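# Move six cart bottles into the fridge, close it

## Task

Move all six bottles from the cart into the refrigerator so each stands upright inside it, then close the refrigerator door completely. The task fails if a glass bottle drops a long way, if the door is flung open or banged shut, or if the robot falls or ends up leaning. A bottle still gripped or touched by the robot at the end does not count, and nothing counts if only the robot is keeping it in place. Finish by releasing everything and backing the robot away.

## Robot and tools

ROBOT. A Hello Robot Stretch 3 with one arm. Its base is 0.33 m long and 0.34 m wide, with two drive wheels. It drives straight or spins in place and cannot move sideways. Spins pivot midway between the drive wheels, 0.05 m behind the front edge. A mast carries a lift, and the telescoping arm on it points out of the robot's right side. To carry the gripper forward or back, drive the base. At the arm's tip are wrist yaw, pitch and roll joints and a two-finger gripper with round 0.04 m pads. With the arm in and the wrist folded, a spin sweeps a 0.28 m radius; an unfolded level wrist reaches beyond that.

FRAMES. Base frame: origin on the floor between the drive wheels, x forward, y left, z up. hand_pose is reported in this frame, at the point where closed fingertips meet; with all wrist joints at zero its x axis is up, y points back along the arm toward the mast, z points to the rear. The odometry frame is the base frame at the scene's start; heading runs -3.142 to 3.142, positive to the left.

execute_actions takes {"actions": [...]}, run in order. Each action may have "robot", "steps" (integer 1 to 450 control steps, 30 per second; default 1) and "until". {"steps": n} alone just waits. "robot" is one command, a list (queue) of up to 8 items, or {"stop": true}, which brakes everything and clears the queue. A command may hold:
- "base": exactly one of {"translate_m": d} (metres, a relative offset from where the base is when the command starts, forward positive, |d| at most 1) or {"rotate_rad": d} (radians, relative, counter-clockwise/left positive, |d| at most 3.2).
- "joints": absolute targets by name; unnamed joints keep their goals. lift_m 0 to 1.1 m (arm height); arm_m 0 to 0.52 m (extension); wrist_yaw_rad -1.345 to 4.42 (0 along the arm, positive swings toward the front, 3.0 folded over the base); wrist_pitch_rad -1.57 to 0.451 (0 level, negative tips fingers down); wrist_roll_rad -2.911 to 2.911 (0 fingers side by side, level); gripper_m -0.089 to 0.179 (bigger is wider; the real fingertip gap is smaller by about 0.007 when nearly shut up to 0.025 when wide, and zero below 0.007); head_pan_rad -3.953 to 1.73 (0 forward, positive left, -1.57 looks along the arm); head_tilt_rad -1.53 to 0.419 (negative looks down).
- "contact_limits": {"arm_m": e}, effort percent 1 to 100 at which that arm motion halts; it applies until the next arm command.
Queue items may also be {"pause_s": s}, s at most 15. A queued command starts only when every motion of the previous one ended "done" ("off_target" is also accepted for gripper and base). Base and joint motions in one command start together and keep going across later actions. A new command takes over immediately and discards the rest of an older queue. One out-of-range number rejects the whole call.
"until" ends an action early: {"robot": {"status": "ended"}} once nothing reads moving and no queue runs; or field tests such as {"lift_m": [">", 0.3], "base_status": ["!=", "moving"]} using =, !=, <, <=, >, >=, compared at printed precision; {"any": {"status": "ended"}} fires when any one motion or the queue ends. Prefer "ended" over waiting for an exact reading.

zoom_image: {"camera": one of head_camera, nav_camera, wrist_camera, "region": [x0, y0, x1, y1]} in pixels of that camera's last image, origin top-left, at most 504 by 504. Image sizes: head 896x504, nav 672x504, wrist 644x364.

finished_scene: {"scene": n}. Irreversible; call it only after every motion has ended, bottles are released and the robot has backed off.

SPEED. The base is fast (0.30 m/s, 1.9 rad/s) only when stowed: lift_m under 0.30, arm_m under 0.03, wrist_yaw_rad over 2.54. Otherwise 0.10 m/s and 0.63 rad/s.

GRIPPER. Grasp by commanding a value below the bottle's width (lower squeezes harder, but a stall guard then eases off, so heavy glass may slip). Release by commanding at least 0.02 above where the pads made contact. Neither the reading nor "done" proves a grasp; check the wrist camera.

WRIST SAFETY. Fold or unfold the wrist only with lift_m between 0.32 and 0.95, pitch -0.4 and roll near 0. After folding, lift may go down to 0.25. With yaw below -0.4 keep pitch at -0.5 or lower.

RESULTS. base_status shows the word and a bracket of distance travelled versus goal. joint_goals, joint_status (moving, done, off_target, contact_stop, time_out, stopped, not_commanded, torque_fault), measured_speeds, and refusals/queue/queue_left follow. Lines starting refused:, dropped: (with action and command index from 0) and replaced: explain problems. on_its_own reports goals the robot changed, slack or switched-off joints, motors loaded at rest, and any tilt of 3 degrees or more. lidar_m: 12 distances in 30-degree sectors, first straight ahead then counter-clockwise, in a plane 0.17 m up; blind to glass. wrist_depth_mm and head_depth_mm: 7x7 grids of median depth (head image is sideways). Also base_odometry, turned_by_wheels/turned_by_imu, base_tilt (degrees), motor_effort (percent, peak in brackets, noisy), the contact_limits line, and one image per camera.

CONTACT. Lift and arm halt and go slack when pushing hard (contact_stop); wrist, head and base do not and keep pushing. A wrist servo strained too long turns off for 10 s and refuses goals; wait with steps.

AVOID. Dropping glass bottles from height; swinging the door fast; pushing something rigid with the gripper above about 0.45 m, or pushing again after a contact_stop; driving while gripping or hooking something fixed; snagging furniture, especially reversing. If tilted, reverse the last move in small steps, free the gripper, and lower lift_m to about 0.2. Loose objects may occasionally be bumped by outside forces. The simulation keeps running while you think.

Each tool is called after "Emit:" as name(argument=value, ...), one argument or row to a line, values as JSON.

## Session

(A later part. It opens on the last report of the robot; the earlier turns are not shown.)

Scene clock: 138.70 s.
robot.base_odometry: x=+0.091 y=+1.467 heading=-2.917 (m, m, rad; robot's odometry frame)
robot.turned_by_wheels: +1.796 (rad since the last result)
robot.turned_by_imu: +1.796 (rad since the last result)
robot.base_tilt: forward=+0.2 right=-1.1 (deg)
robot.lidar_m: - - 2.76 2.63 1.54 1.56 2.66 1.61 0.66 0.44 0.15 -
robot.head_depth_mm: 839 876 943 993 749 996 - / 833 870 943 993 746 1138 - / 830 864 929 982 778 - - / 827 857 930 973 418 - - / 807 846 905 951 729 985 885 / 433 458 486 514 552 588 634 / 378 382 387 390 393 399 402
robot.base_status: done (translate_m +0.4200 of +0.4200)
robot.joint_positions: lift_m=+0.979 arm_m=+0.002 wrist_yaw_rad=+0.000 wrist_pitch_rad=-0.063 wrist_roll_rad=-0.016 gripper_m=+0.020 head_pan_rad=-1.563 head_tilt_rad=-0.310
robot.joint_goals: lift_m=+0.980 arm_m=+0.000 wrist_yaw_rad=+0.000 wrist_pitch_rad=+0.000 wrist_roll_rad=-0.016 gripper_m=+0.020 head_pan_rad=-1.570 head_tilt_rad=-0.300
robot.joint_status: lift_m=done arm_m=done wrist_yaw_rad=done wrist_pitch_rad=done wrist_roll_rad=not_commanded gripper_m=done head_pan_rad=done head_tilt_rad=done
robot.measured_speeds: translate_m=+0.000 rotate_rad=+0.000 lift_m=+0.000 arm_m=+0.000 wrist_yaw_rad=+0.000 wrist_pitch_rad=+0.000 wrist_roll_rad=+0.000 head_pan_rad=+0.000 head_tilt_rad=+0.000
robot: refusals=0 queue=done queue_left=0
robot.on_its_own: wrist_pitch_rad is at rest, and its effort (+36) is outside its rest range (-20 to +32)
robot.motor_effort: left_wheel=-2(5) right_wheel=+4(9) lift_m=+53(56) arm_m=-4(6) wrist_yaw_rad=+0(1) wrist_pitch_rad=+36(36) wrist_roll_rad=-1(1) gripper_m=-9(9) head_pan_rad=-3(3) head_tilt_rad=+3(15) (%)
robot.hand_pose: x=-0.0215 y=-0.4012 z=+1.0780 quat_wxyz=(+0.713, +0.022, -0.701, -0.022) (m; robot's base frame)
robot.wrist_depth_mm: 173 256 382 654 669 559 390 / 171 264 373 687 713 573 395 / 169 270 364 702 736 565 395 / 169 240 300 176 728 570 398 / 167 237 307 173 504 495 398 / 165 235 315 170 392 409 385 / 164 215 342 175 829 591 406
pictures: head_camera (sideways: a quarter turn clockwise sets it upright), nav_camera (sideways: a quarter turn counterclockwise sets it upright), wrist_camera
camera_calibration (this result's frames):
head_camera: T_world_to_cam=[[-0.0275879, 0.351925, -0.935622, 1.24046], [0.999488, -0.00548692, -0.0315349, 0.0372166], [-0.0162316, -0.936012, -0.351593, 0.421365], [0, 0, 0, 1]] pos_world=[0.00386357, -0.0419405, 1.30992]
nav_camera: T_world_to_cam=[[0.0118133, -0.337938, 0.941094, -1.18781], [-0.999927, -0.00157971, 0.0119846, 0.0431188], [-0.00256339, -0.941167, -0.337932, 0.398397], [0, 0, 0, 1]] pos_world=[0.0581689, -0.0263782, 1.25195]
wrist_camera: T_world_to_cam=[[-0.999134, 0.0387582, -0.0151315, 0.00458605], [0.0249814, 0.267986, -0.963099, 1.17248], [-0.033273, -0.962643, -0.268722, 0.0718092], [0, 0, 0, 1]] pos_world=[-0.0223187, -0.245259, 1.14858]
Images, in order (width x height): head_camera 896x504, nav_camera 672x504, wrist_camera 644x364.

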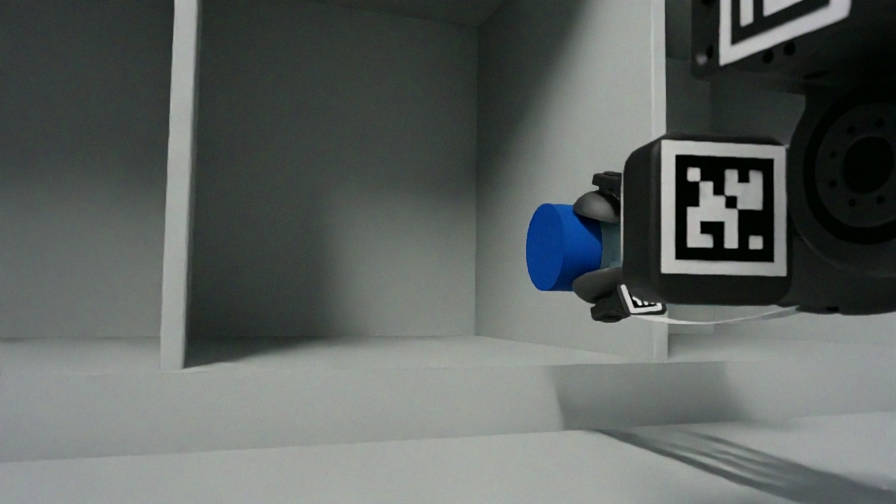

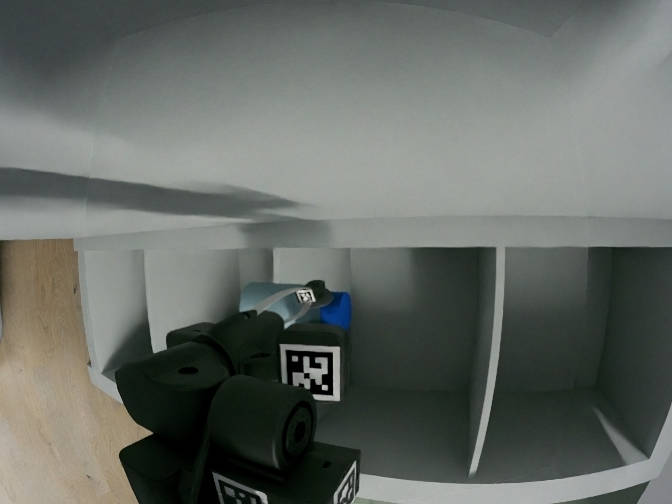

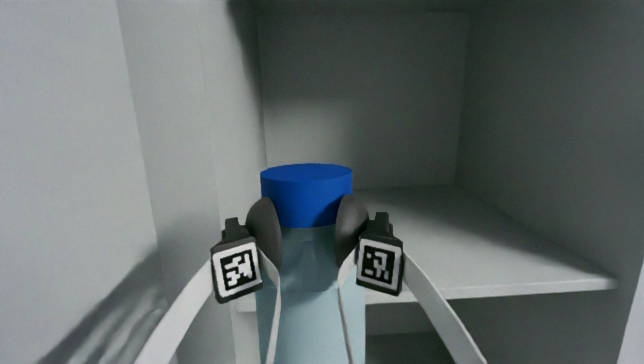

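Emit:
execute_actions(
  actions=[
    {"robot":[{"joints":{"lift_m":1.01}},{"joints":{"arm_m":0.45}},{"joints":{"lift_m":0.9}}],"steps":450,"until":{"robot":{"status":"ended"}}},
  ],
)

Scene clock: 149.97 s.
robot.base_odometry: x=+0.091 y=+1.467 heading=-2.917 (m, m, rad; robot's odometry frame)
robot.turned_by_wheels: +0.000 (rad since the last result)
robot.turned_by_imu: +0.002 (rad since the last result)
robot.base_tilt: forward=+0.4 right=-1.0 (deg)
robot.lidar_m: - - 2.77 2.63 1.54 1.57 2.66 1.61 0.66 0.44 0.15 -
robot.head_depth_mm: 839 886 945 994 832 - 914 / 835 866 934 993 - 1128 934 / 829 862 933 976 707 1129 933 / 825 857 926 - 700 1117 932 / 809 846 906 939 696 1004 904 / 434 457 487 515 550 588 635 / 378 383 388 391 395 399 401
robot.base_status: done (translate_m +0.4200 of +0.4200)
robot.joint_positions: lift_m=+0.908 arm_m=+0.450 wrist_yaw_rad=+0.000 wrist_pitch_rad=+0.071 wrist_roll_rad=-0.016 gripper_m=+0.020 head_pan_rad=-1.563 head_tilt_rad=-0.310
robot.joint_goals: lift_m=+0.908 arm_m=+0.450 wrist_yaw_rad=+0.000 wrist_pitch_rad=+0.000 wrist_roll_rad=-0.016 gripper_m=+0.020 head_pan_rad=-1.570 head_tilt_rad=-0.300
robot.joint_status: lift_m=contact_stop arm_m=done wrist_yaw_rad=done wrist_pitch_rad=done wrist_roll_rad=not_commanded gripper_m=done head_pan_rad=done head_tilt_rad=done
robot.measured_speeds: translate_m=+0.000 rotate_rad=+0.000 lift_m=-0.006 arm_m=+0.000 wrist_yaw_rad=+0.000 wrist_pitch_rad=+0.072 wrist_roll_rad=+0.000 head_pan_rad=+0.000 head_tilt_rad=+0.000
robot: refusals=0 queue=dropped queue_left=0
robot.on_its_own: lift_m is slack since a contact_stop, until your next command for it (your +0.900 is given up); wrist_pitch_rad is at rest, and its effort (-45) is outside its rest range (-20 to +32)
robot.motor_effort: left_wheel=-2(2) right_wheel=+4(4) lift_m=+37(56) arm_m=+3(6) wrist_yaw_rad=+0(0) wrist_pitch_rad=-45(46) wrist_roll_rad=-1(1) gripper_m=-9(9) head_pan_rad=-3(2) head_tilt_rad=+3(4) (%)
robot.hand_pose: x=-0.0215 y=-0.8519 z=+1.0410 quat_wxyz=(+0.712, -0.025, -0.701, +0.025) (m; robot's base frame)
robot.wrist_depth_mm: 138 195 268 273 276 281 286 / 137 193 271 276 281 288 290 / 136 191 275 282 287 292 298 / 134 188 279 181 292 296 303 / 134 186 284 175 297 305 310 / 133 184 268 169 304 308 312 / 131 169 254 171 257 255 251
pictures: head_camera (sideways: a quarter turn clockwise sets it upright), nav_camera (sideways: a quarter turn counterclockwise sets it upright), wrist_camera
camera_calibration (this result's frames):
head_camera: T_world_to_cam=[[-0.0275842, 0.351426, -0.935809, 1.2407], [0.999488, -0.00550383, -0.031528, 0.0372076], [-0.0162303, -0.936199, -0.351094, 0.420716], [0, 0, 0, 1]] pos_world=[0.00386353, -0.0419362, 1.30995]
nav_camera: T_world_to_cam=[[0.0118096, -0.337436, 0.941274, -1.18804], [-0.999927, -0.00157321, 0.0119815, 0.0431229], [-0.00256218, -0.941347, -0.33743, 0.397744], [0, 0, 0, 1]] pos_world=[0.0581691, -0.0264048, 1.25197]
wrist_camera: T_world_to_cam=[[-0.999136, 0.0363758, -0.0201052, 0.0246506], [0.0249192, 0.137143, -0.990238, 1.17446], [-0.0332634, -0.989883, -0.137931, -0.531425], [0, 0, 0, 1]] pos_world=[-0.0223143, -0.688014, 1.09019]
Images, in order (width x height): head_camera 896x504, nav_camera 672x504, wrist_camera 644x364.

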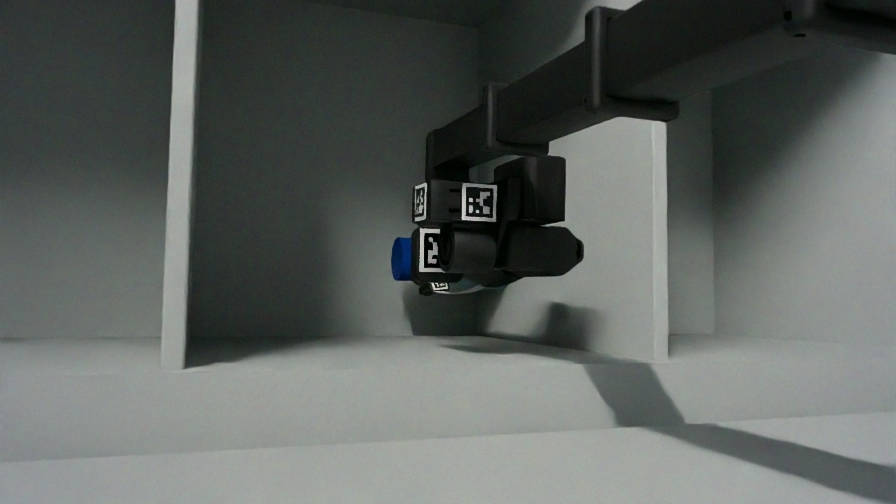

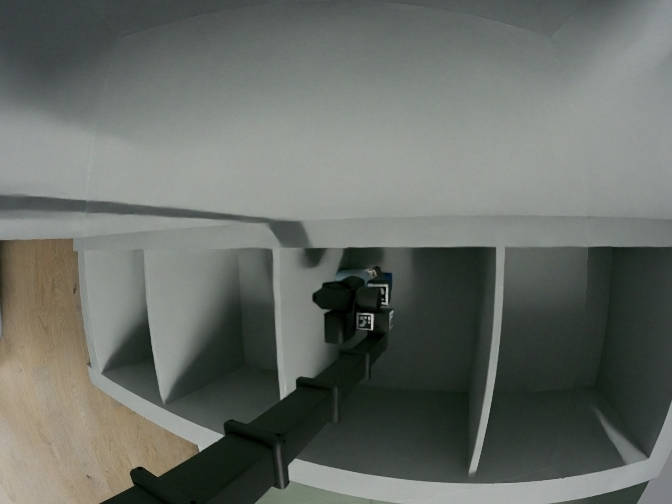

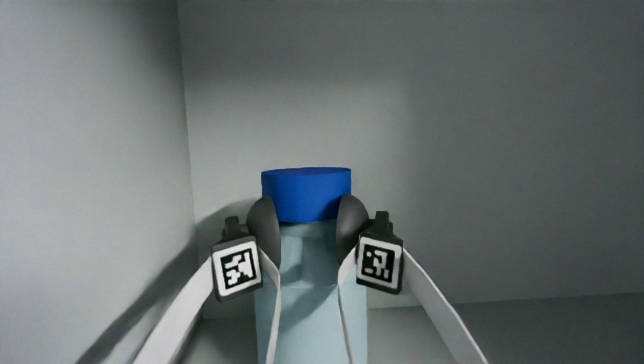

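Emit:
execute_actions(
  actions=[
    {"robot":[{"joints":{"lift_m":0.93}},{"joints":{"gripper_m":0.10}},{"joints":{"arm_m":0.0}},{"base":{"translate_m":-0.42}},{"base":{"rotate_rad":-1.796},"joints":{"lift_m":0.6,"head_tilt_rad":-0.55}},{"base":{"translate_m":-1.0}},{"base":{"translate_m":-0.36}}],"steps":450,"until":{"robot":{"status":"ended"}}},
    {"steps":450,"until":{"robot":{"status":"ended"}}},
    {"steps":450,"until":{"robot":{"status":"ended"}}},
  ],
)

Scene clock: 190.83 s.
robot.base_odometry: x=+0.499 y=+0.200 heading=+1.570 (m, m, rad; robot's odometry frame)
robot.turned_by_wheels: -1.796 (rad since the last result)
robot.turned_by_imu: -1.784 (rad since the last result)
robot.base_tilt: forward=+0.3 right=-1.0 (deg)
robot.lidar_m: 1.87 1.22 2.50 1.68 2.03 1.54 1.33 1.34 0.79 0.54 0.74 2.80
robot.head_depth_mm: 2186 2287 2351 2271 1916 1551 1311 / 2499 2682 2775 987 1191 1494 1307 / 2435 2686 2887 803 1128 1254 1270 / 2349 2649 1179 771 726 897 1103 / 2302 2585 1225 882 770 995 1162 / 2241 2467 1213 917 1140 1252 1232 / 2174 2421 1144 982 1198 1374 1276
robot.base_status: done (translate_m -0.3600 of -0.3600)
robot.joint_positions: lift_m=+0.601 arm_m=+0.002 wrist_yaw_rad=+0.000 wrist_pitch_rad=-0.017 wrist_roll_rad=-0.016 gripper_m=+0.100 head_pan_rad=-1.563 head_tilt_rad=-0.543
robot.joint_goals: lift_m=+0.600 arm_m=+0.000 wrist_yaw_rad=+0.000 wrist_pitch_rad=+0.000 wrist_roll_rad=-0.016 gripper_m=+0.100 head_pan_rad=-1.570 head_tilt_rad=-0.550
robot.joint_status: lift_m=done arm_m=done wrist_yaw_rad=done wrist_pitch_rad=done wrist_roll_rad=not_commanded gripper_m=done head_pan_rad=done head_tilt_rad=done
robot.measured_speeds: translate_m=+0.000 rotate_rad=+0.000 lift_m=+0.000 arm_m=+0.000 wrist_yaw_rad=+0.000 wrist_pitch_rad=+0.000 wrist_roll_rad=+0.000 head_pan_rad=+0.000 head_tilt_rad=+0.000
robot: refusals=0 queue=done queue_left=0
robot.motor_effort: left_wheel=+2(5) right_wheel=-1(6) lift_m=+20(48) arm_m=-4(2) wrist_yaw_rad=+0(1) wrist_pitch_rad=+9(42) wrist_roll_rad=-1(1) gripper_m=-1(84) head_pan_rad=-3(3) head_tilt_rad=-2(20) (%)
robot.hand_pose: x=-0.0215 y=-0.4027 z=+0.7109 quat_wxyz=(+0.713, +0.006, -0.701, -0.006) (m; robot's base frame)
robot.wrist_depth_mm: - - - 317 - - - / - 499 347 307 457 - - / - 681 - - - - - / - - - - - - - / - 763 826 747 772 - - / - - 547 513 557 - - / - 858 443 372 795 - -
pictures: head_camera (sideways: a quarter turn clockwise sets it upright), nav_camera (sideways: a quarter turn counterclockwise sets it upright), wrist_camera
camera_calibration (this result's frames):
head_camera: T_world_to_cam=[[-0.0291147, 0.558371, -0.82908, 1.10149], [0.999431, 0.0021423, -0.0336541, 0.039966], [-0.0170153, -0.829589, -0.558116, 0.690101], [0, 0, 0, 1]] pos_world=[0.00386877, -0.0426276, 1.29973]
nav_camera: T_world_to_cam=[[0.0133523, -0.546028, 0.837661, -1.05289], [-0.999905, -0.00450572, 0.0130014, 0.0417987], [-0.00332489, -0.837755, -0.546036, 0.669196], [0, 0, 0, 1]] pos_world=[0.0580782, -0.014094, 1.24682]
wrist_camera: T_world_to_cam=[[-0.999134, 0.0380215, -0.0168817, 0.0000391447], [0.0249642, 0.223369, -0.974414, 0.809421], [-0.0332778, -0.973992, -0.224125, -0.0646297], [0, 0, 0, 1]] pos_world=[-0.0223182, -0.24375, 0.774227]
Images, in order (width x height): head_camera 896x504, nav_camera 672x504, wrist_camera 644x364.

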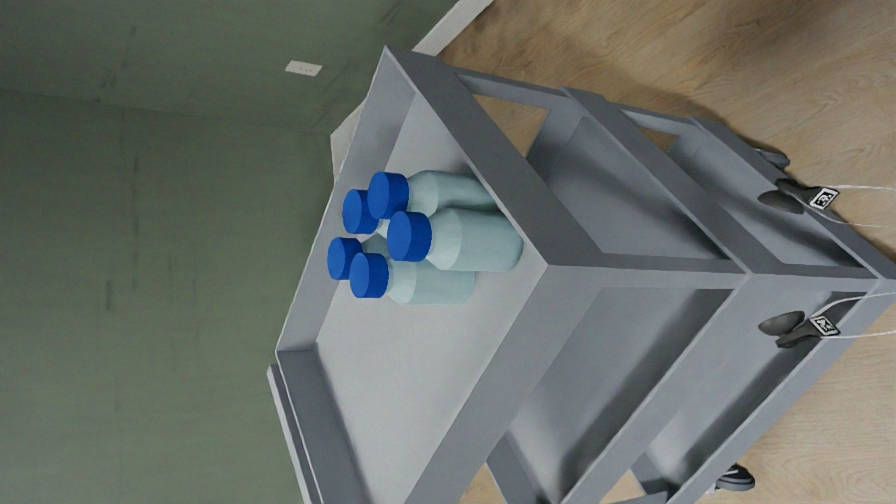

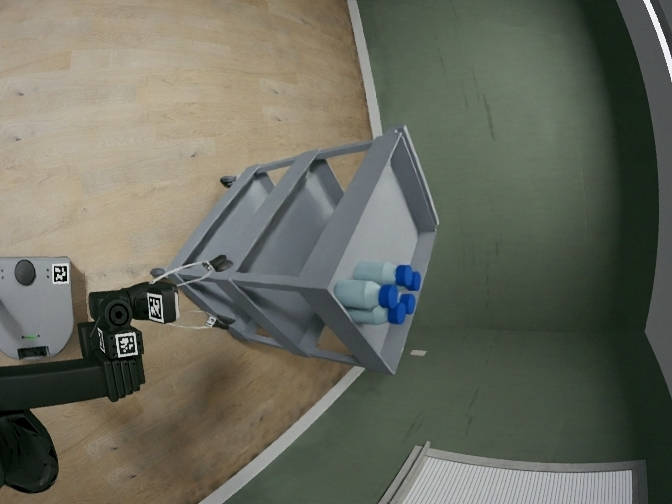

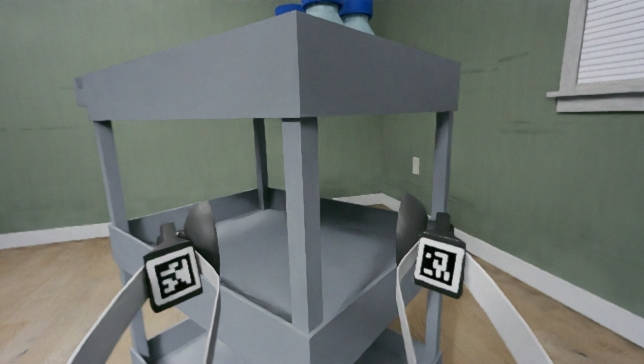

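Emit:
execute_actions(
  actions=[
    {"robot":[{"base":{"translate_m":-0.022},"joints":{"lift_m":0.795}},{"joints":{"arm_m":0.2}}],"steps":450,"until":{"robot":{"status":"ended"}}},
  ],
)

Scene clock: 199.23 s.
robot.base_odometry: x=+0.499 y=+0.178 heading=+1.570 (m, m, rad; robot's odometry frame)
robot.turned_by_wheels: +0.000 (rad since the last result)
robot.turned_by_imu: +0.002 (rad since the last result)
robot.base_tilt: forward=+0.2 right=-0.8 (deg)
robot.lidar_m: 1.90 1.25 2.49 1.67 1.99 1.52 1.31 1.32 0.83 0.54 0.71 2.84
robot.head_depth_mm: 2133 2224 2333 2267 1903 1607 - / 2457 2651 2744 997 2009 - 1276 / 2442 2721 2945 822 1178 - 1274 / 2362 2617 1169 763 - 869 1195 / 2310 2594 1213 879 731 944 1140 / 2264 2466 1204 914 1105 1041 1232 / 2190 2391 1148 947 1167 1362 1279
robot.base_status: done (translate_m -0.0220 of -0.0220)
robot.joint_positions: lift_m=+0.794 arm_m=+0.200 wrist_yaw_rad=+0.000 wrist_pitch_rad=-0.017 wrist_roll_rad=-0.016 gripper_m=+0.100 head_pan_rad=-1.563 head_tilt_rad=-0.543
robot.joint_goals: lift_m=+0.795 arm_m=+0.200 wrist_yaw_rad=+0.000 wrist_pitch_rad=+0.000 wrist_roll_rad=-0.016 gripper_m=+0.100 head_pan_rad=-1.570 head_tilt_rad=-0.550
robot.joint_status: lift_m=done arm_m=done wrist_yaw_rad=done wrist_pitch_rad=done wrist_roll_rad=not_commanded gripper_m=done head_pan_rad=done head_tilt_rad=done
robot.measured_speeds: translate_m=+0.000 rotate_rad=+0.000 lift_m=+0.000 arm_m=+0.000 wrist_yaw_rad=+0.000 wrist_pitch_rad=+0.000 wrist_roll_rad=+0.000 head_pan_rad=+0.000 head_tilt_rad=+0.000
robot: refusals=0 queue=done queue_left=0
robot.motor_effort: left_wheel=+2(4) right_wheel=-2(7) lift_m=+50(51) arm_m=+3(5) wrist_yaw_rad=+0(0) wrist_pitch_rad=+9(9) wrist_roll_rad=-1(1) gripper_m=+0(0) head_pan_rad=-3(3) head_tilt_rad=-3(3) (%)
robot.hand_pose: x=-0.0215 y=-0.6004 z=+0.9049 quat_wxyz=(+0.713, +0.006, -0.701, -0.006) (m; robot's base frame)
robot.wrist_depth_mm: - - - - - - - / - - - - - - - / - - - - - - - / 572 677 717 243 546 - - / 459 493 356 243 298 - - / 375 322 334 249 246 - - / - 175 258 179 262 - -
pictures: head_camera (sideways: a quarter turn clockwise sets it upright), nav_camera (sideways: a quarter turn counterclockwise sets it upright), wrist_camera
camera_calibration (this result's frames):
head_camera: T_world_to_cam=[[-0.0291156, 0.558497, -0.828996, 1.10138], [0.999431, 0.0021473, -0.0336549, 0.039967], [-0.0170161, -0.829504, -0.558242, 0.690265], [0, 0, 0, 1]] pos_world=[0.00386876, -0.0426273, 1.29972]
nav_camera: T_world_to_cam=[[0.0133532, -0.546155, 0.837578, -1.05278], [-0.999905, -0.00450758, 0.0130019, 0.0417981], [-0.0033256, -0.837672, -0.546164, 0.669362], [0, 0, 0, 1]] pos_world=[0.0580781, -0.0140857, 1.24682]
wrist_camera: T_world_to_cam=[[-0.999134, 0.0380233, -0.0168777, 0.0108275], [0.0249643, 0.223475, -0.97439, 1.04261], [-0.0332777, -0.973968, -0.22423, -0.213601], [0, 0, 0, 1]] pos_world=[-0.0223182, -0.44145, 0.9682]
Images, in order (width x height): head_camera 896x504, nav_camera 672x504, wrist_camera 644x364.

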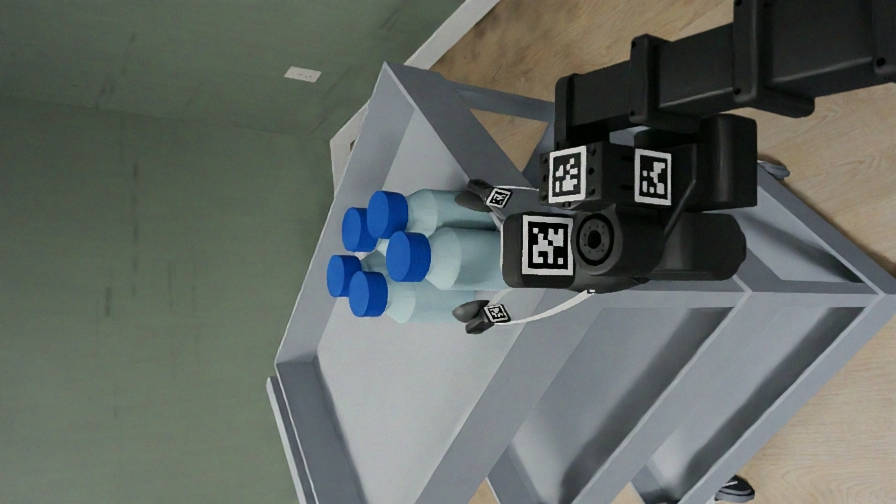

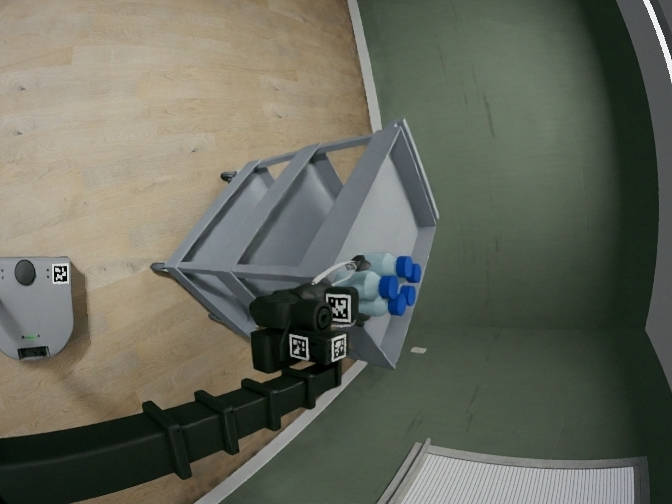

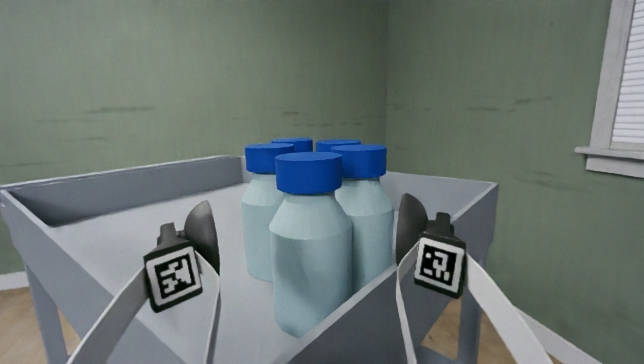

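Centered; depth .243→~.16.

Emit:
execute_actions(
  actions=[
    {"robot":[{"joints":{"gripper_m":0.085}},{"joints":{"arm_m":0.285}},{"joints":{"gripper_m":0.02}},{"joints":{"lift_m":0.9}}],"steps":450,"until":{"robot":{"status":"ended"}}},
  ],
)

Scene clock: 207.17 s.
robot.base_odometry: x=+0.499 y=+0.178 heading=+1.570 (m, m, rad; robot's odometry frame)
robot.turned_by_wheels: +0.000 (rad since the last result)
robot.turned_by_imu: +0.002 (rad since the last result)
robot.base_tilt: forward=+0.4 right=-1.0 (deg)
robot.lidar_m: 1.90 1.25 2.49 1.67 1.99 1.51 1.31 1.32 0.83 0.54 0.71 2.83
robot.head_depth_mm: 2137 2195 2285 2298 - 1538 1276 / 2444 2660 2835 - 1175 1507 1306 / 2424 2721 2897 - 1157 1295 1266 / 2358 2601 2793 - 770 969 1191 / 2338 2555 1219 861 721 942 1135 / 2290 2475 1204 914 1103 1043 1230 / 2198 2421 1143 946 1163 1355 1284
robot.base_status: done (translate_m -0.0220 of -0.0220)
robot.joint_positions: lift_m=+0.899 arm_m=+0.285 wrist_yaw_rad=+0.000 wrist_pitch_rad=-0.064 wrist_roll_rad=-0.016 gripper_m=+0.021 head_pan_rad=-1.563 head_tilt_rad=-0.543
robot.joint_goals: lift_m=+0.900 arm_m=+0.285 wrist_yaw_rad=+0.000 wrist_pitch_rad=+0.000 wrist_roll_rad=-0.016 gripper_m=+0.020 head_pan_rad=-1.570 head_tilt_rad=-0.550
robot.joint_status: lift_m=done arm_m=done wrist_yaw_rad=done wrist_pitch_rad=done wrist_roll_rad=not_commanded gripper_m=done head_pan_rad=done head_tilt_rad=done
robot.measured_speeds: translate_m=+0.000 rotate_rad=+0.000 lift_m=+0.000 arm_m=+0.000 wrist_yaw_rad=+0.000 wrist_pitch_rad=+0.000 wrist_roll_rad=+0.000 head_pan_rad=+0.000 head_tilt_rad=+0.000
robot: refusals=0 queue=done queue_left=0
robot.on_its_own: wrist_pitch_rad is at rest, and its effort (+37) is outside its rest range (-20 to +32)
robot.motor_effort: left_wheel=+2(2) right_wheel=-2(2) lift_m=+54(56) arm_m=+2(0) wrist_yaw_rad=+0(0) wrist_pitch_rad=+37(40) wrist_roll_rad=-1(1) gripper_m=-14(88) head_pan_rad=-2(2) head_tilt_rad=-2(3) (%)
robot.hand_pose: x=-0.0215 y=-0.6838 z=+0.9976 quat_wxyz=(+0.713, +0.023, -0.701, -0.023) (m; robot's base frame)
robot.wrist_depth_mm: - - - - - - - / - - - - - - - / - - - - - - - / - - - 165 - - - / 535 607 671 157 - - - / 483 491 283 160 434 440 - / 384 382 350 160 252 - -
pictures: head_camera (sideways: a quarter turn clockwise sets it upright), nav_camera (sideways: a quarter turn counterclockwise sets it upright), wrist_camera
camera_calibration (this result's frames):
head_camera: T_world_to_cam=[[-0.0291157, 0.558497, -0.828995, 1.10138], [0.999431, 0.00214754, -0.0336549, 0.039967], [-0.0170159, -0.829504, -0.558242, 0.690266], [0, 0, 0, 1]] pos_world=[0.00386877, -0.0426273, 1.29972]
nav_camera: T_world_to_cam=[[0.0133533, -0.546155, 0.837577, -1.05278], [-0.999905, -0.00450782, 0.0130019, 0.0417981], [-0.0033254, -0.837672, -0.546164, 0.669362], [0, 0, 0, 1]] pos_world=[0.0580781, -0.0140856, 1.24682]
wrist_camera: T_world_to_cam=[[-0.999134, 0.0387885, -0.0150678, 0.0142797], [0.0249835, 0.269586, -0.962652, 1.1714], [-0.0332777, -0.962195, -0.270322, -0.219994], [0, 0, 0, 1]] pos_world=[-0.0223193, -0.528025, 1.0684]
Images, in order (width x height): head_camera 896x504, nav_camera 672x504, wrist_camera 644x364.

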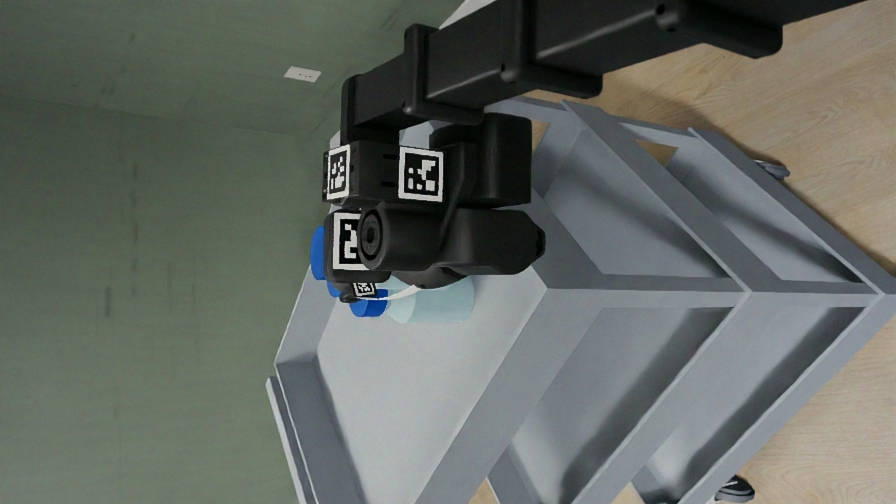

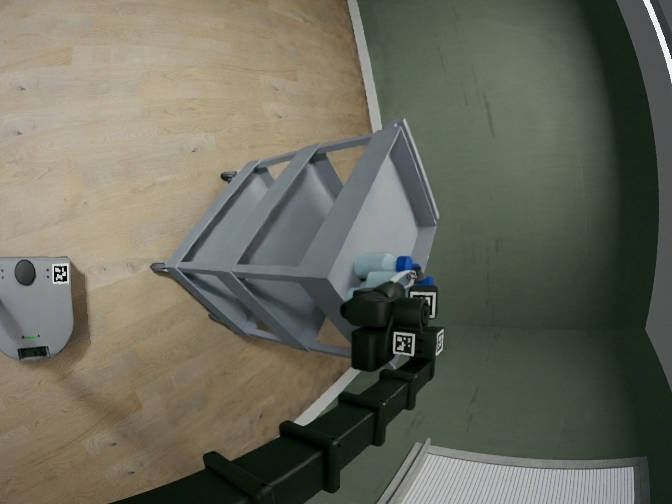

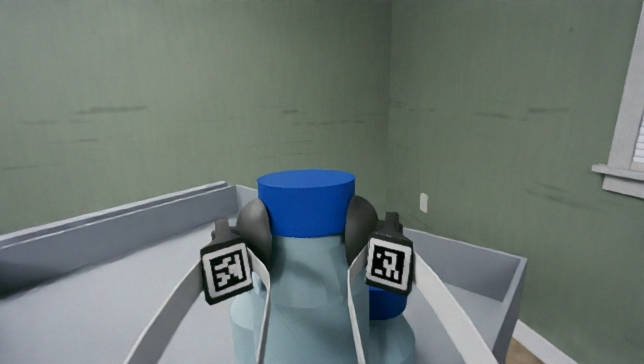

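Emit:
execute_actions(
  actions=[
    {"robot":[{"joints":{"lift_m":1.0}},{"joints":{"arm_m":0.0}},{"base":{"translate_m":1.0}},{"base":{"translate_m":0.382}},{"base":{"rotate_rad":1.796}},{"base":{"translate_m":0.42},"joints":{"head_tilt_rad":-0.3}}],"steps":450,"until":{"robot":{"status":"ended"}}},
    {"steps":450,"until":{"robot":{"status":"ended"}}},
    {"steps":450,"until":{"robot":{"status":"ended"}}},
  ],
)

Scene clock: 241.77 s.
robot.base_odometry: x=+0.091 y=+1.467 heading=-2.917 (m, m, rad; robot's odometry frame)
robot.turned_by_wheels: +1.796 (rad since the last result)
robot.turned_by_imu: +1.796 (rad since the last result)
robot.base_tilt: forward=+0.4 right=-1.0 (deg)
robot.lidar_m: - - 2.76 2.64 1.54 1.56 2.65 1.61 0.66 0.45 0.15 -
robot.head_depth_mm: 836 876 941 990 788 - - / 832 863 941 992 747 1136 - / 824 863 933 979 816 - - / 822 860 924 877 391 - - / 813 852 917 961 729 755 871 / 432 458 486 518 552 590 634 / 387 391 394 399 403 407 410
robot.base_status: done (translate_m +0.4200 of +0.4200)
robot.joint_positions: lift_m=+0.999 arm_m=+0.002 wrist_yaw_rad=+0.000 wrist_pitch_rad=-0.065 wrist_roll_rad=-0.016 gripper_m=+0.021 head_pan_rad=-1.563 head_tilt_rad=-0.310
robot.joint_goals: lift_m=+1.000 arm_m=+0.000 wrist_yaw_rad=+0.000 wrist_pitch_rad=+0.000 wrist_roll_rad=-0.016 gripper_m=+0.020 head_pan_rad=-1.570 head_tilt_rad=-0.300
robot.joint_status: lift_m=done arm_m=done wrist_yaw_rad=done wrist_pitch_rad=done wrist_roll_rad=not_commanded gripper_m=done head_pan_rad=done head_tilt_rad=done
robot.measured_speeds: translate_m=+0.000 rotate_rad=+0.000 lift_m=+0.000 arm_m=+0.000 wrist_yaw_rad=+0.000 wrist_pitch_rad=+0.000 wrist_roll_rad=+0.000 head_pan_rad=+0.000 head_tilt_rad=+0.000
robot: refusals=0 queue=done queue_left=0
robot.on_its_own: wrist_pitch_rad is at rest, and its effort (+38) is outside its rest range (-20 to +32)
robot.motor_effort: left_wheel=-2(5) right_wheel=+4(9) lift_m=+54(55) arm_m=-4(7) wrist_yaw_rad=+0(0) wrist_pitch_rad=+38(38) wrist_roll_rad=-1(1) gripper_m=-14(14) head_pan_rad=-3(3) head_tilt_rad=+3(16) (%)
robot.hand_pose: x=-0.0215 y=-0.4010 z=+1.0973 quat_wxyz=(+0.713, +0.023, -0.701, -0.023) (m; robot's base frame)
robot.wrist_depth_mm: 175 254 396 651 671 544 390 / 174 264 386 681 700 559 391 / 173 275 371 718 725 569 389 / 172 245 310 165 773 579 395 / 169 243 304 158 548 509 391 / 169 238 324 160 380 402 381 / 166 219 338 160 854 545 402
pictures: head_camera (sideways: a quarter turn clockwise sets it upright), nav_camera (sideways: a quarter turn counterclockwise sets it upright), wrist_camera
camera_calibration (this result's frames):
head_camera: T_world_to_cam=[[-0.0275874, 0.351926, -0.935621, 1.24046], [0.999488, -0.00548841, -0.0315349, 0.0372166], [-0.016233, -0.936012, -0.351595, 0.421368], [0, 0, 0, 1]] pos_world=[0.0038635, -0.0419405, 1.30992]
nav_camera: T_world_to_cam=[[0.0118128, -0.337939, 0.941094, -1.18781], [-0.999927, -0.00157818, 0.0119846, 0.0431188], [-0.00256486, -0.941167, -0.337933, 0.398399], [0, 0, 0, 1]] pos_world=[0.0581689, -0.0263782, 1.25195]
wrist_camera: T_world_to_cam=[[-0.999142, 0.038602, -0.015035, 0.00475562], [0.0249313, 0.270453, -0.96241, 1.19131], [-0.0330847, -0.961959, -0.271184, 0.0800889], [0, 0, 0, 1]] pos_world=[-0.0222997, -0.245336, 1.16832]
Images, in order (width x height): head_camera 896x504, nav_camera 672x504, wrist_camera 644x364.

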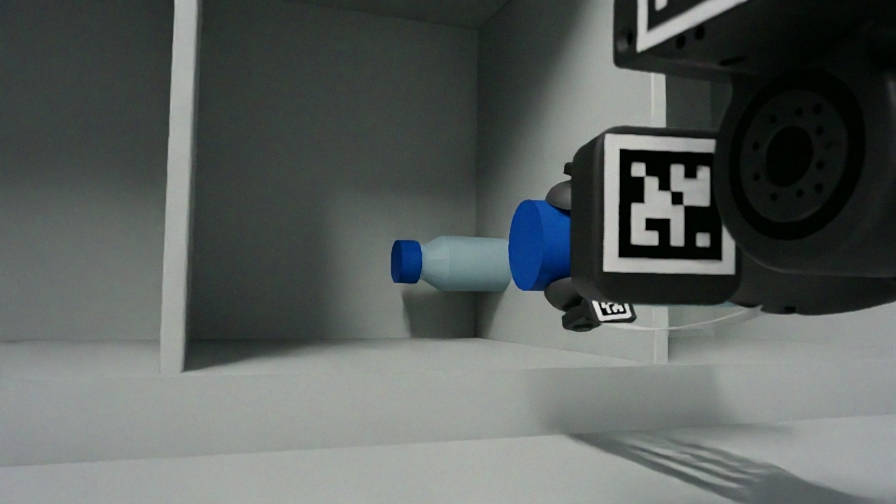

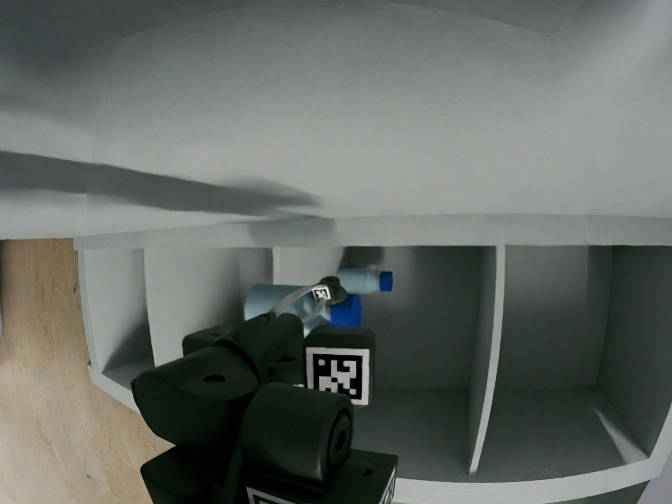

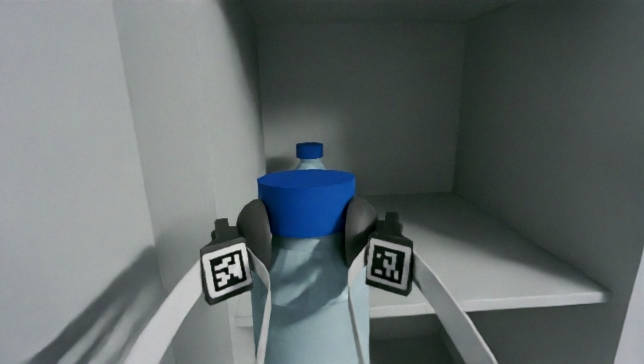

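Emit:
execute_actions(
  actions=[
    {"robot":[{"joints":{"arm_m":0.30}},{"joints":{"lift_m":0.935}},{"joints":{"gripper_m":0.10}},{"joints":{"arm_m":0.0}},{"base":{"translate_m":-0.42}},{"base":{"rotate_rad":-1.796},"joints":{"lift_m":0.795,"head_tilt_rad":-0.55}},{"base":{"translate_m":-1.0}},{"base":{"translate_m":-0.436}}],"steps":450,"until":{"robot":{"status":"ended"}}},
    {"steps":450,"until":{"robot":{"status":"ended"}}},
    {"steps":450,"until":{"robot":{"status":"ended"}}},
    {"robot":{"joints":{"arm_m":0.2}},"steps":450,"until":{"robot":{"status":"ended"}}},
  ],
)

Scene clock: 285.47 s.
robot.base_odometry: x=+0.499 y=+0.124 heading=+1.570 (m, m, rad; robot's odometry frame)
robot.turned_by_wheels: -1.796 (rad since the last result)
robot.turned_by_imu: -1.783 (rad since the last result)
robot.base_tilt: forward=+0.1 right=-0.9 (deg)
robot.lidar_m: 1.96 1.29 2.47 1.67 1.92 1.46 1.26 1.27 1.46 0.54 0.65 2.90
robot.head_depth_mm: 2034 2135 2223 2255 1899 1599 - / 2440 2555 2629 2270 2032 - 1267 / 2465 2708 2935 970 - - 1305 / 2413 2608 2744 807 - 1252 1224 / 2338 2623 1186 848 723 870 1072 / 2298 2496 1244 911 788 1013 1199 / 2218 2398 1182 911 1131 1283 1261
robot.base_status: done (translate_m -0.4360 of -0.4360)
robot.joint_positions: lift_m=+0.796 arm_m=+0.200 wrist_yaw_rad=+0.000 wrist_pitch_rad=-0.016 wrist_roll_rad=-0.016 gripper_m=+0.100 head_pan_rad=-1.563 head_tilt_rad=-0.543
robot.joint_goals: lift_m=+0.795 arm_m=+0.200 wrist_yaw_rad=+0.000 wrist_pitch_rad=+0.000 wrist_roll_rad=-0.016 gripper_m=+0.100 head_pan_rad=-1.570 head_tilt_rad=-0.550
robot.joint_status: lift_m=done arm_m=done wrist_yaw_rad=done wrist_pitch_rad=done wrist_roll_rad=not_commanded gripper_m=done head_pan_rad=done head_tilt_rad=done
robot.measured_speeds: translate_m=+0.000 rotate_rad=+0.000 lift_m=+0.000 arm_m=+0.000 wrist_yaw_rad=+0.000 wrist_pitch_rad=+0.000 wrist_roll_rad=+0.000 head_pan_rad=+0.000 head_tilt_rad=+0.000
robot: refusals=0 queue=done queue_left=0
robot.motor_effort: left_wheel=+2(5) right_wheel=-2(6) lift_m=+20(53) arm_m=+2(0) wrist_yaw_rad=+0(0) wrist_pitch_rad=+9(38) wrist_roll_rad=-1(1) gripper_m=+0(85) head_pan_rad=-2(2) head_tilt_rad=-3(16) (%)
robot.hand_pose: x=-0.0215 y=-0.6004 z=+0.9059 quat_wxyz=(+0.713, +0.006, -0.701, -0.006) (m; robot's base frame)
robot.wrist_depth_mm: - - - - - - 943 / - - - - - - 970 / - - - - - - - / 615 686 345 302 555 - - / 503 497 341 298 372 - - / 346 355 336 242 338 - - / 254 262 177 234 616 - -
pictures: head_camera (sideways: a quarter turn clockwise sets it upright), nav_camera (sideways: a quarter turn counterclockwise sets it upright), wrist_camera
camera_calibration (this result's frames):
head_camera: T_world_to_cam=[[-0.0291149, 0.558496, -0.828996, 1.10138], [0.999431, 0.00214596, -0.0336549, 0.039967], [-0.0170172, -0.829504, -0.558241, 0.690265], [0, 0, 0, 1]] pos_world=[0.00386871, -0.0426273, 1.29972]
nav_camera: T_world_to_cam=[[0.0133525, -0.546155, 0.837578, -1.05278], [-0.999905, -0.00450626, 0.0130019, 0.0417981], [-0.0033267, -0.837672, -0.546163, 0.669361], [0, 0, 0, 1]] pos_world=[0.0580781, -0.0140858, 1.24682]
wrist_camera: T_world_to_cam=[[-0.999142, 0.0378189, -0.0168888, 0.0107843], [0.0249209, 0.223227, -0.974448, 1.04357], [-0.0330825, -0.974033, -0.223978, -0.213628], [0, 0, 0, 1]] pos_world=[-0.0222989, -0.441441, 0.969237]
Images, in order (width x height): head_camera 896x504, nav_camera 672x504, wrist_camera 644x364.

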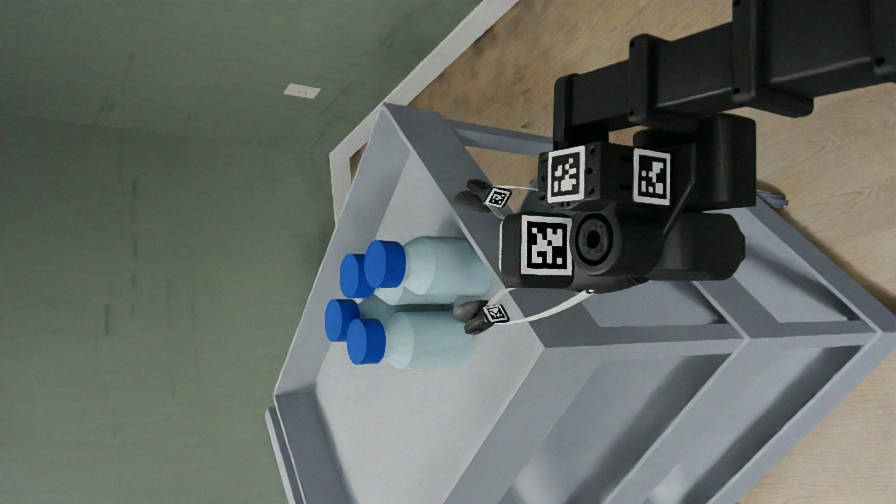

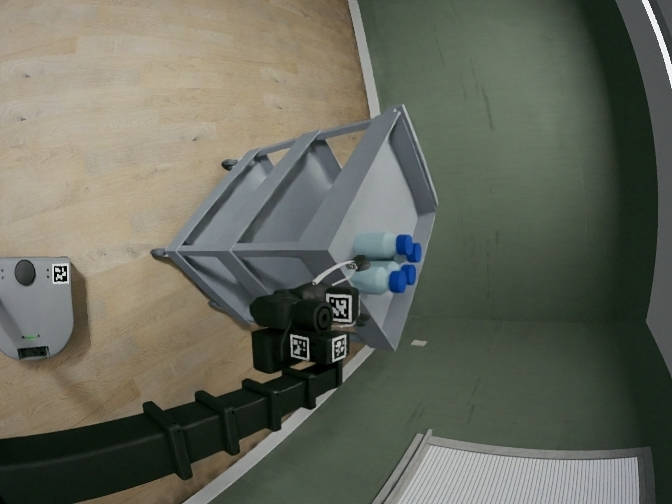

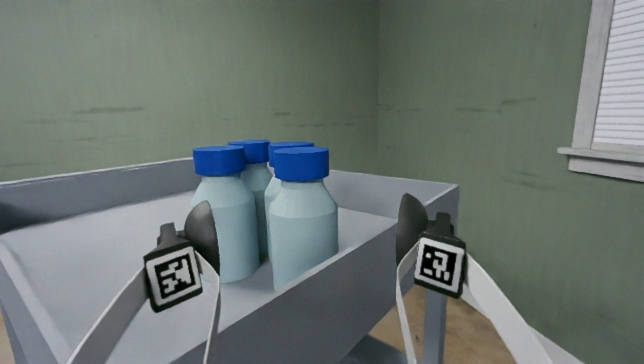

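Emit:
execute_actions(
  actions=[
    {"robot":[{"base":{"translate_m":0.005},"joints":{"gripper_m":0.085}},{"joints":{"arm_m":0.34}},{"joints":{"gripper_m":0.02}},{"joints":{"lift_m":0.9}}],"steps":450,"until":{"robot":{"status":"ended"}}},
  ],
)

Scene clock: 298.90 s.
robot.base_odometry: x=+0.499 y=+0.129 heading=+1.570 (m, m, rad; robot's odometry frame)
robot.turned_by_wheels: +0.000 (rad since the last result)
robot.turned_by_imu: +0.002 (rad since the last result)
robot.base_tilt: forward=+0.4 right=-1.0 (deg)
robot.lidar_m: 1.95 1.29 2.48 1.67 1.92 1.46 1.26 1.28 1.46 0.54 0.65 2.89
robot.head_depth_mm: 2061 2122 2218 2211 - - 1284 / 2384 2560 2649 1041 1774 1540 1301 / 2451 2710 2919 1521 1176 1354 1306 / 2387 2630 2819 806 1120 1048 1227 / 2330 2542 1211 849 713 868 1076 / 2300 2482 1239 914 1073 991 1208 / 2228 2431 1180 906 1133 1298 1252
robot.base_status: done (translate_m +0.0050 of +0.0050)
robot.joint_positions: lift_m=+0.899 arm_m=+0.340 wrist_yaw_rad=+0.002 wrist_pitch_rad=-0.065 wrist_roll_rad=-0.016 gripper_m=+0.021 head_pan_rad=-1.563 head_tilt_rad=-0.543
robot.joint_goals: lift_m=+0.900 arm_m=+0.340 wrist_yaw_rad=+0.000 wrist_pitch_rad=+0.000 wrist_roll_rad=-0.016 gripper_m=+0.020 head_pan_rad=-1.570 head_tilt_rad=-0.550
robot.joint_status: lift_m=done arm_m=done wrist_yaw_rad=done wrist_pitch_rad=done wrist_roll_rad=not_commanded gripper_m=done head_pan_rad=done head_tilt_rad=done
robot.measured_speeds: translate_m=+0.000 rotate_rad=+0.000 lift_m=+0.000 arm_m=+0.000 wrist_yaw_rad=+0.000 wrist_pitch_rad=+0.000 wrist_roll_rad=+0.000 head_pan_rad=+0.000 head_tilt_rad=+0.000
robot: refusals=0 queue=done queue_left=0
robot.on_its_own: wrist_pitch_rad is at rest, and its effort (+37) is outside its rest range (-20 to +32)
robot.motor_effort: left_wheel=+2(4) right_wheel=-2(5) lift_m=+54(57) arm_m=+3(5) wrist_yaw_rad=-2(4) wrist_pitch_rad=+37(40) wrist_roll_rad=-1(1) gripper_m=-14(89) head_pan_rad=-3(3) head_tilt_rad=-3(2) (%)
robot.hand_pose: x=-0.0210 y=-0.7388 z=+0.9974 quat_wxyz=(+0.713, +0.024, -0.701, -0.022) (m; robot's base frame)
robot.wrist_depth_mm: - - - - - - 932 / - - - - - - 963 / - - - - - - 972 / - - - 169 - - 985 / 559 600 655 156 - - - / 488 484 197 159 426 - - / 385 371 228 158 367 - -
pictures: head_camera (sideways: a quarter turn clockwise sets it upright), nav_camera (sideways: a quarter turn counterclockwise sets it upright), wrist_camera
camera_calibration (this result's frames):
head_camera: T_world_to_cam=[[-0.0291153, 0.55851, -0.828987, 1.10137], [0.999431, 0.00214712, -0.033655, 0.0399671], [-0.0170167, -0.829495, -0.558255, 0.690283], [0, 0, 0, 1]] pos_world=[0.00386873, -0.0426272, 1.29972]
nav_camera: T_world_to_cam=[[0.0133529, -0.546169, 0.837569, -1.05277], [-0.999905, -0.00450707, 0.0130019, 0.0417981], [-0.00332627, -0.837663, -0.546177, 0.66938], [0, 0, 0, 1]] pos_world=[0.0580781, -0.0140848, 1.24682]
wrist_camera: T_world_to_cam=[[-0.999221, 0.036474, -0.0150481, 0.0152694], [0.0243574, 0.27018, -0.962502, 1.18635], [-0.0310406, -0.962119, -0.270858, -0.272281], [0, 0, 0, 1]] pos_world=[-0.0220906, -0.583052, 1.06834]
Images, in order (width x height): head_camera 896x504, nav_camera 672x504, wrist_camera 644x364.

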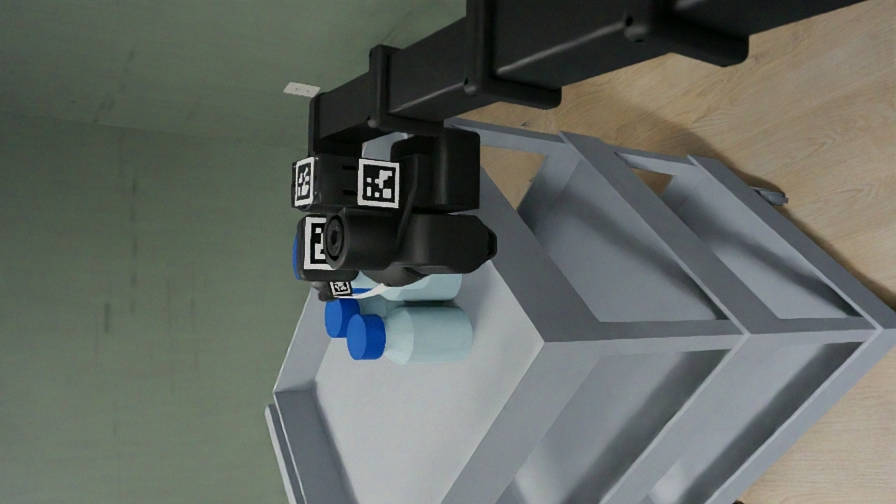

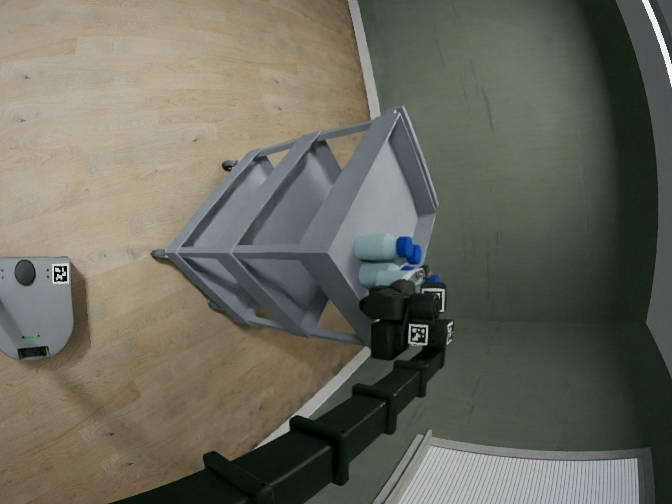

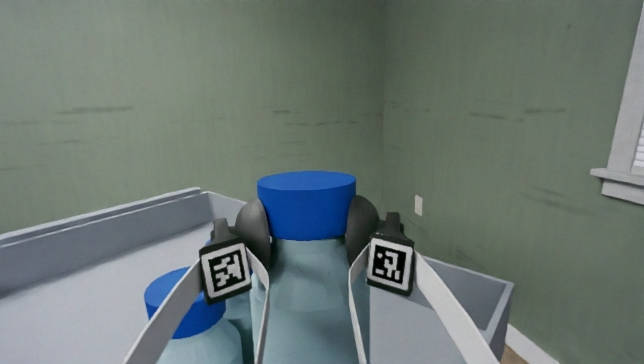

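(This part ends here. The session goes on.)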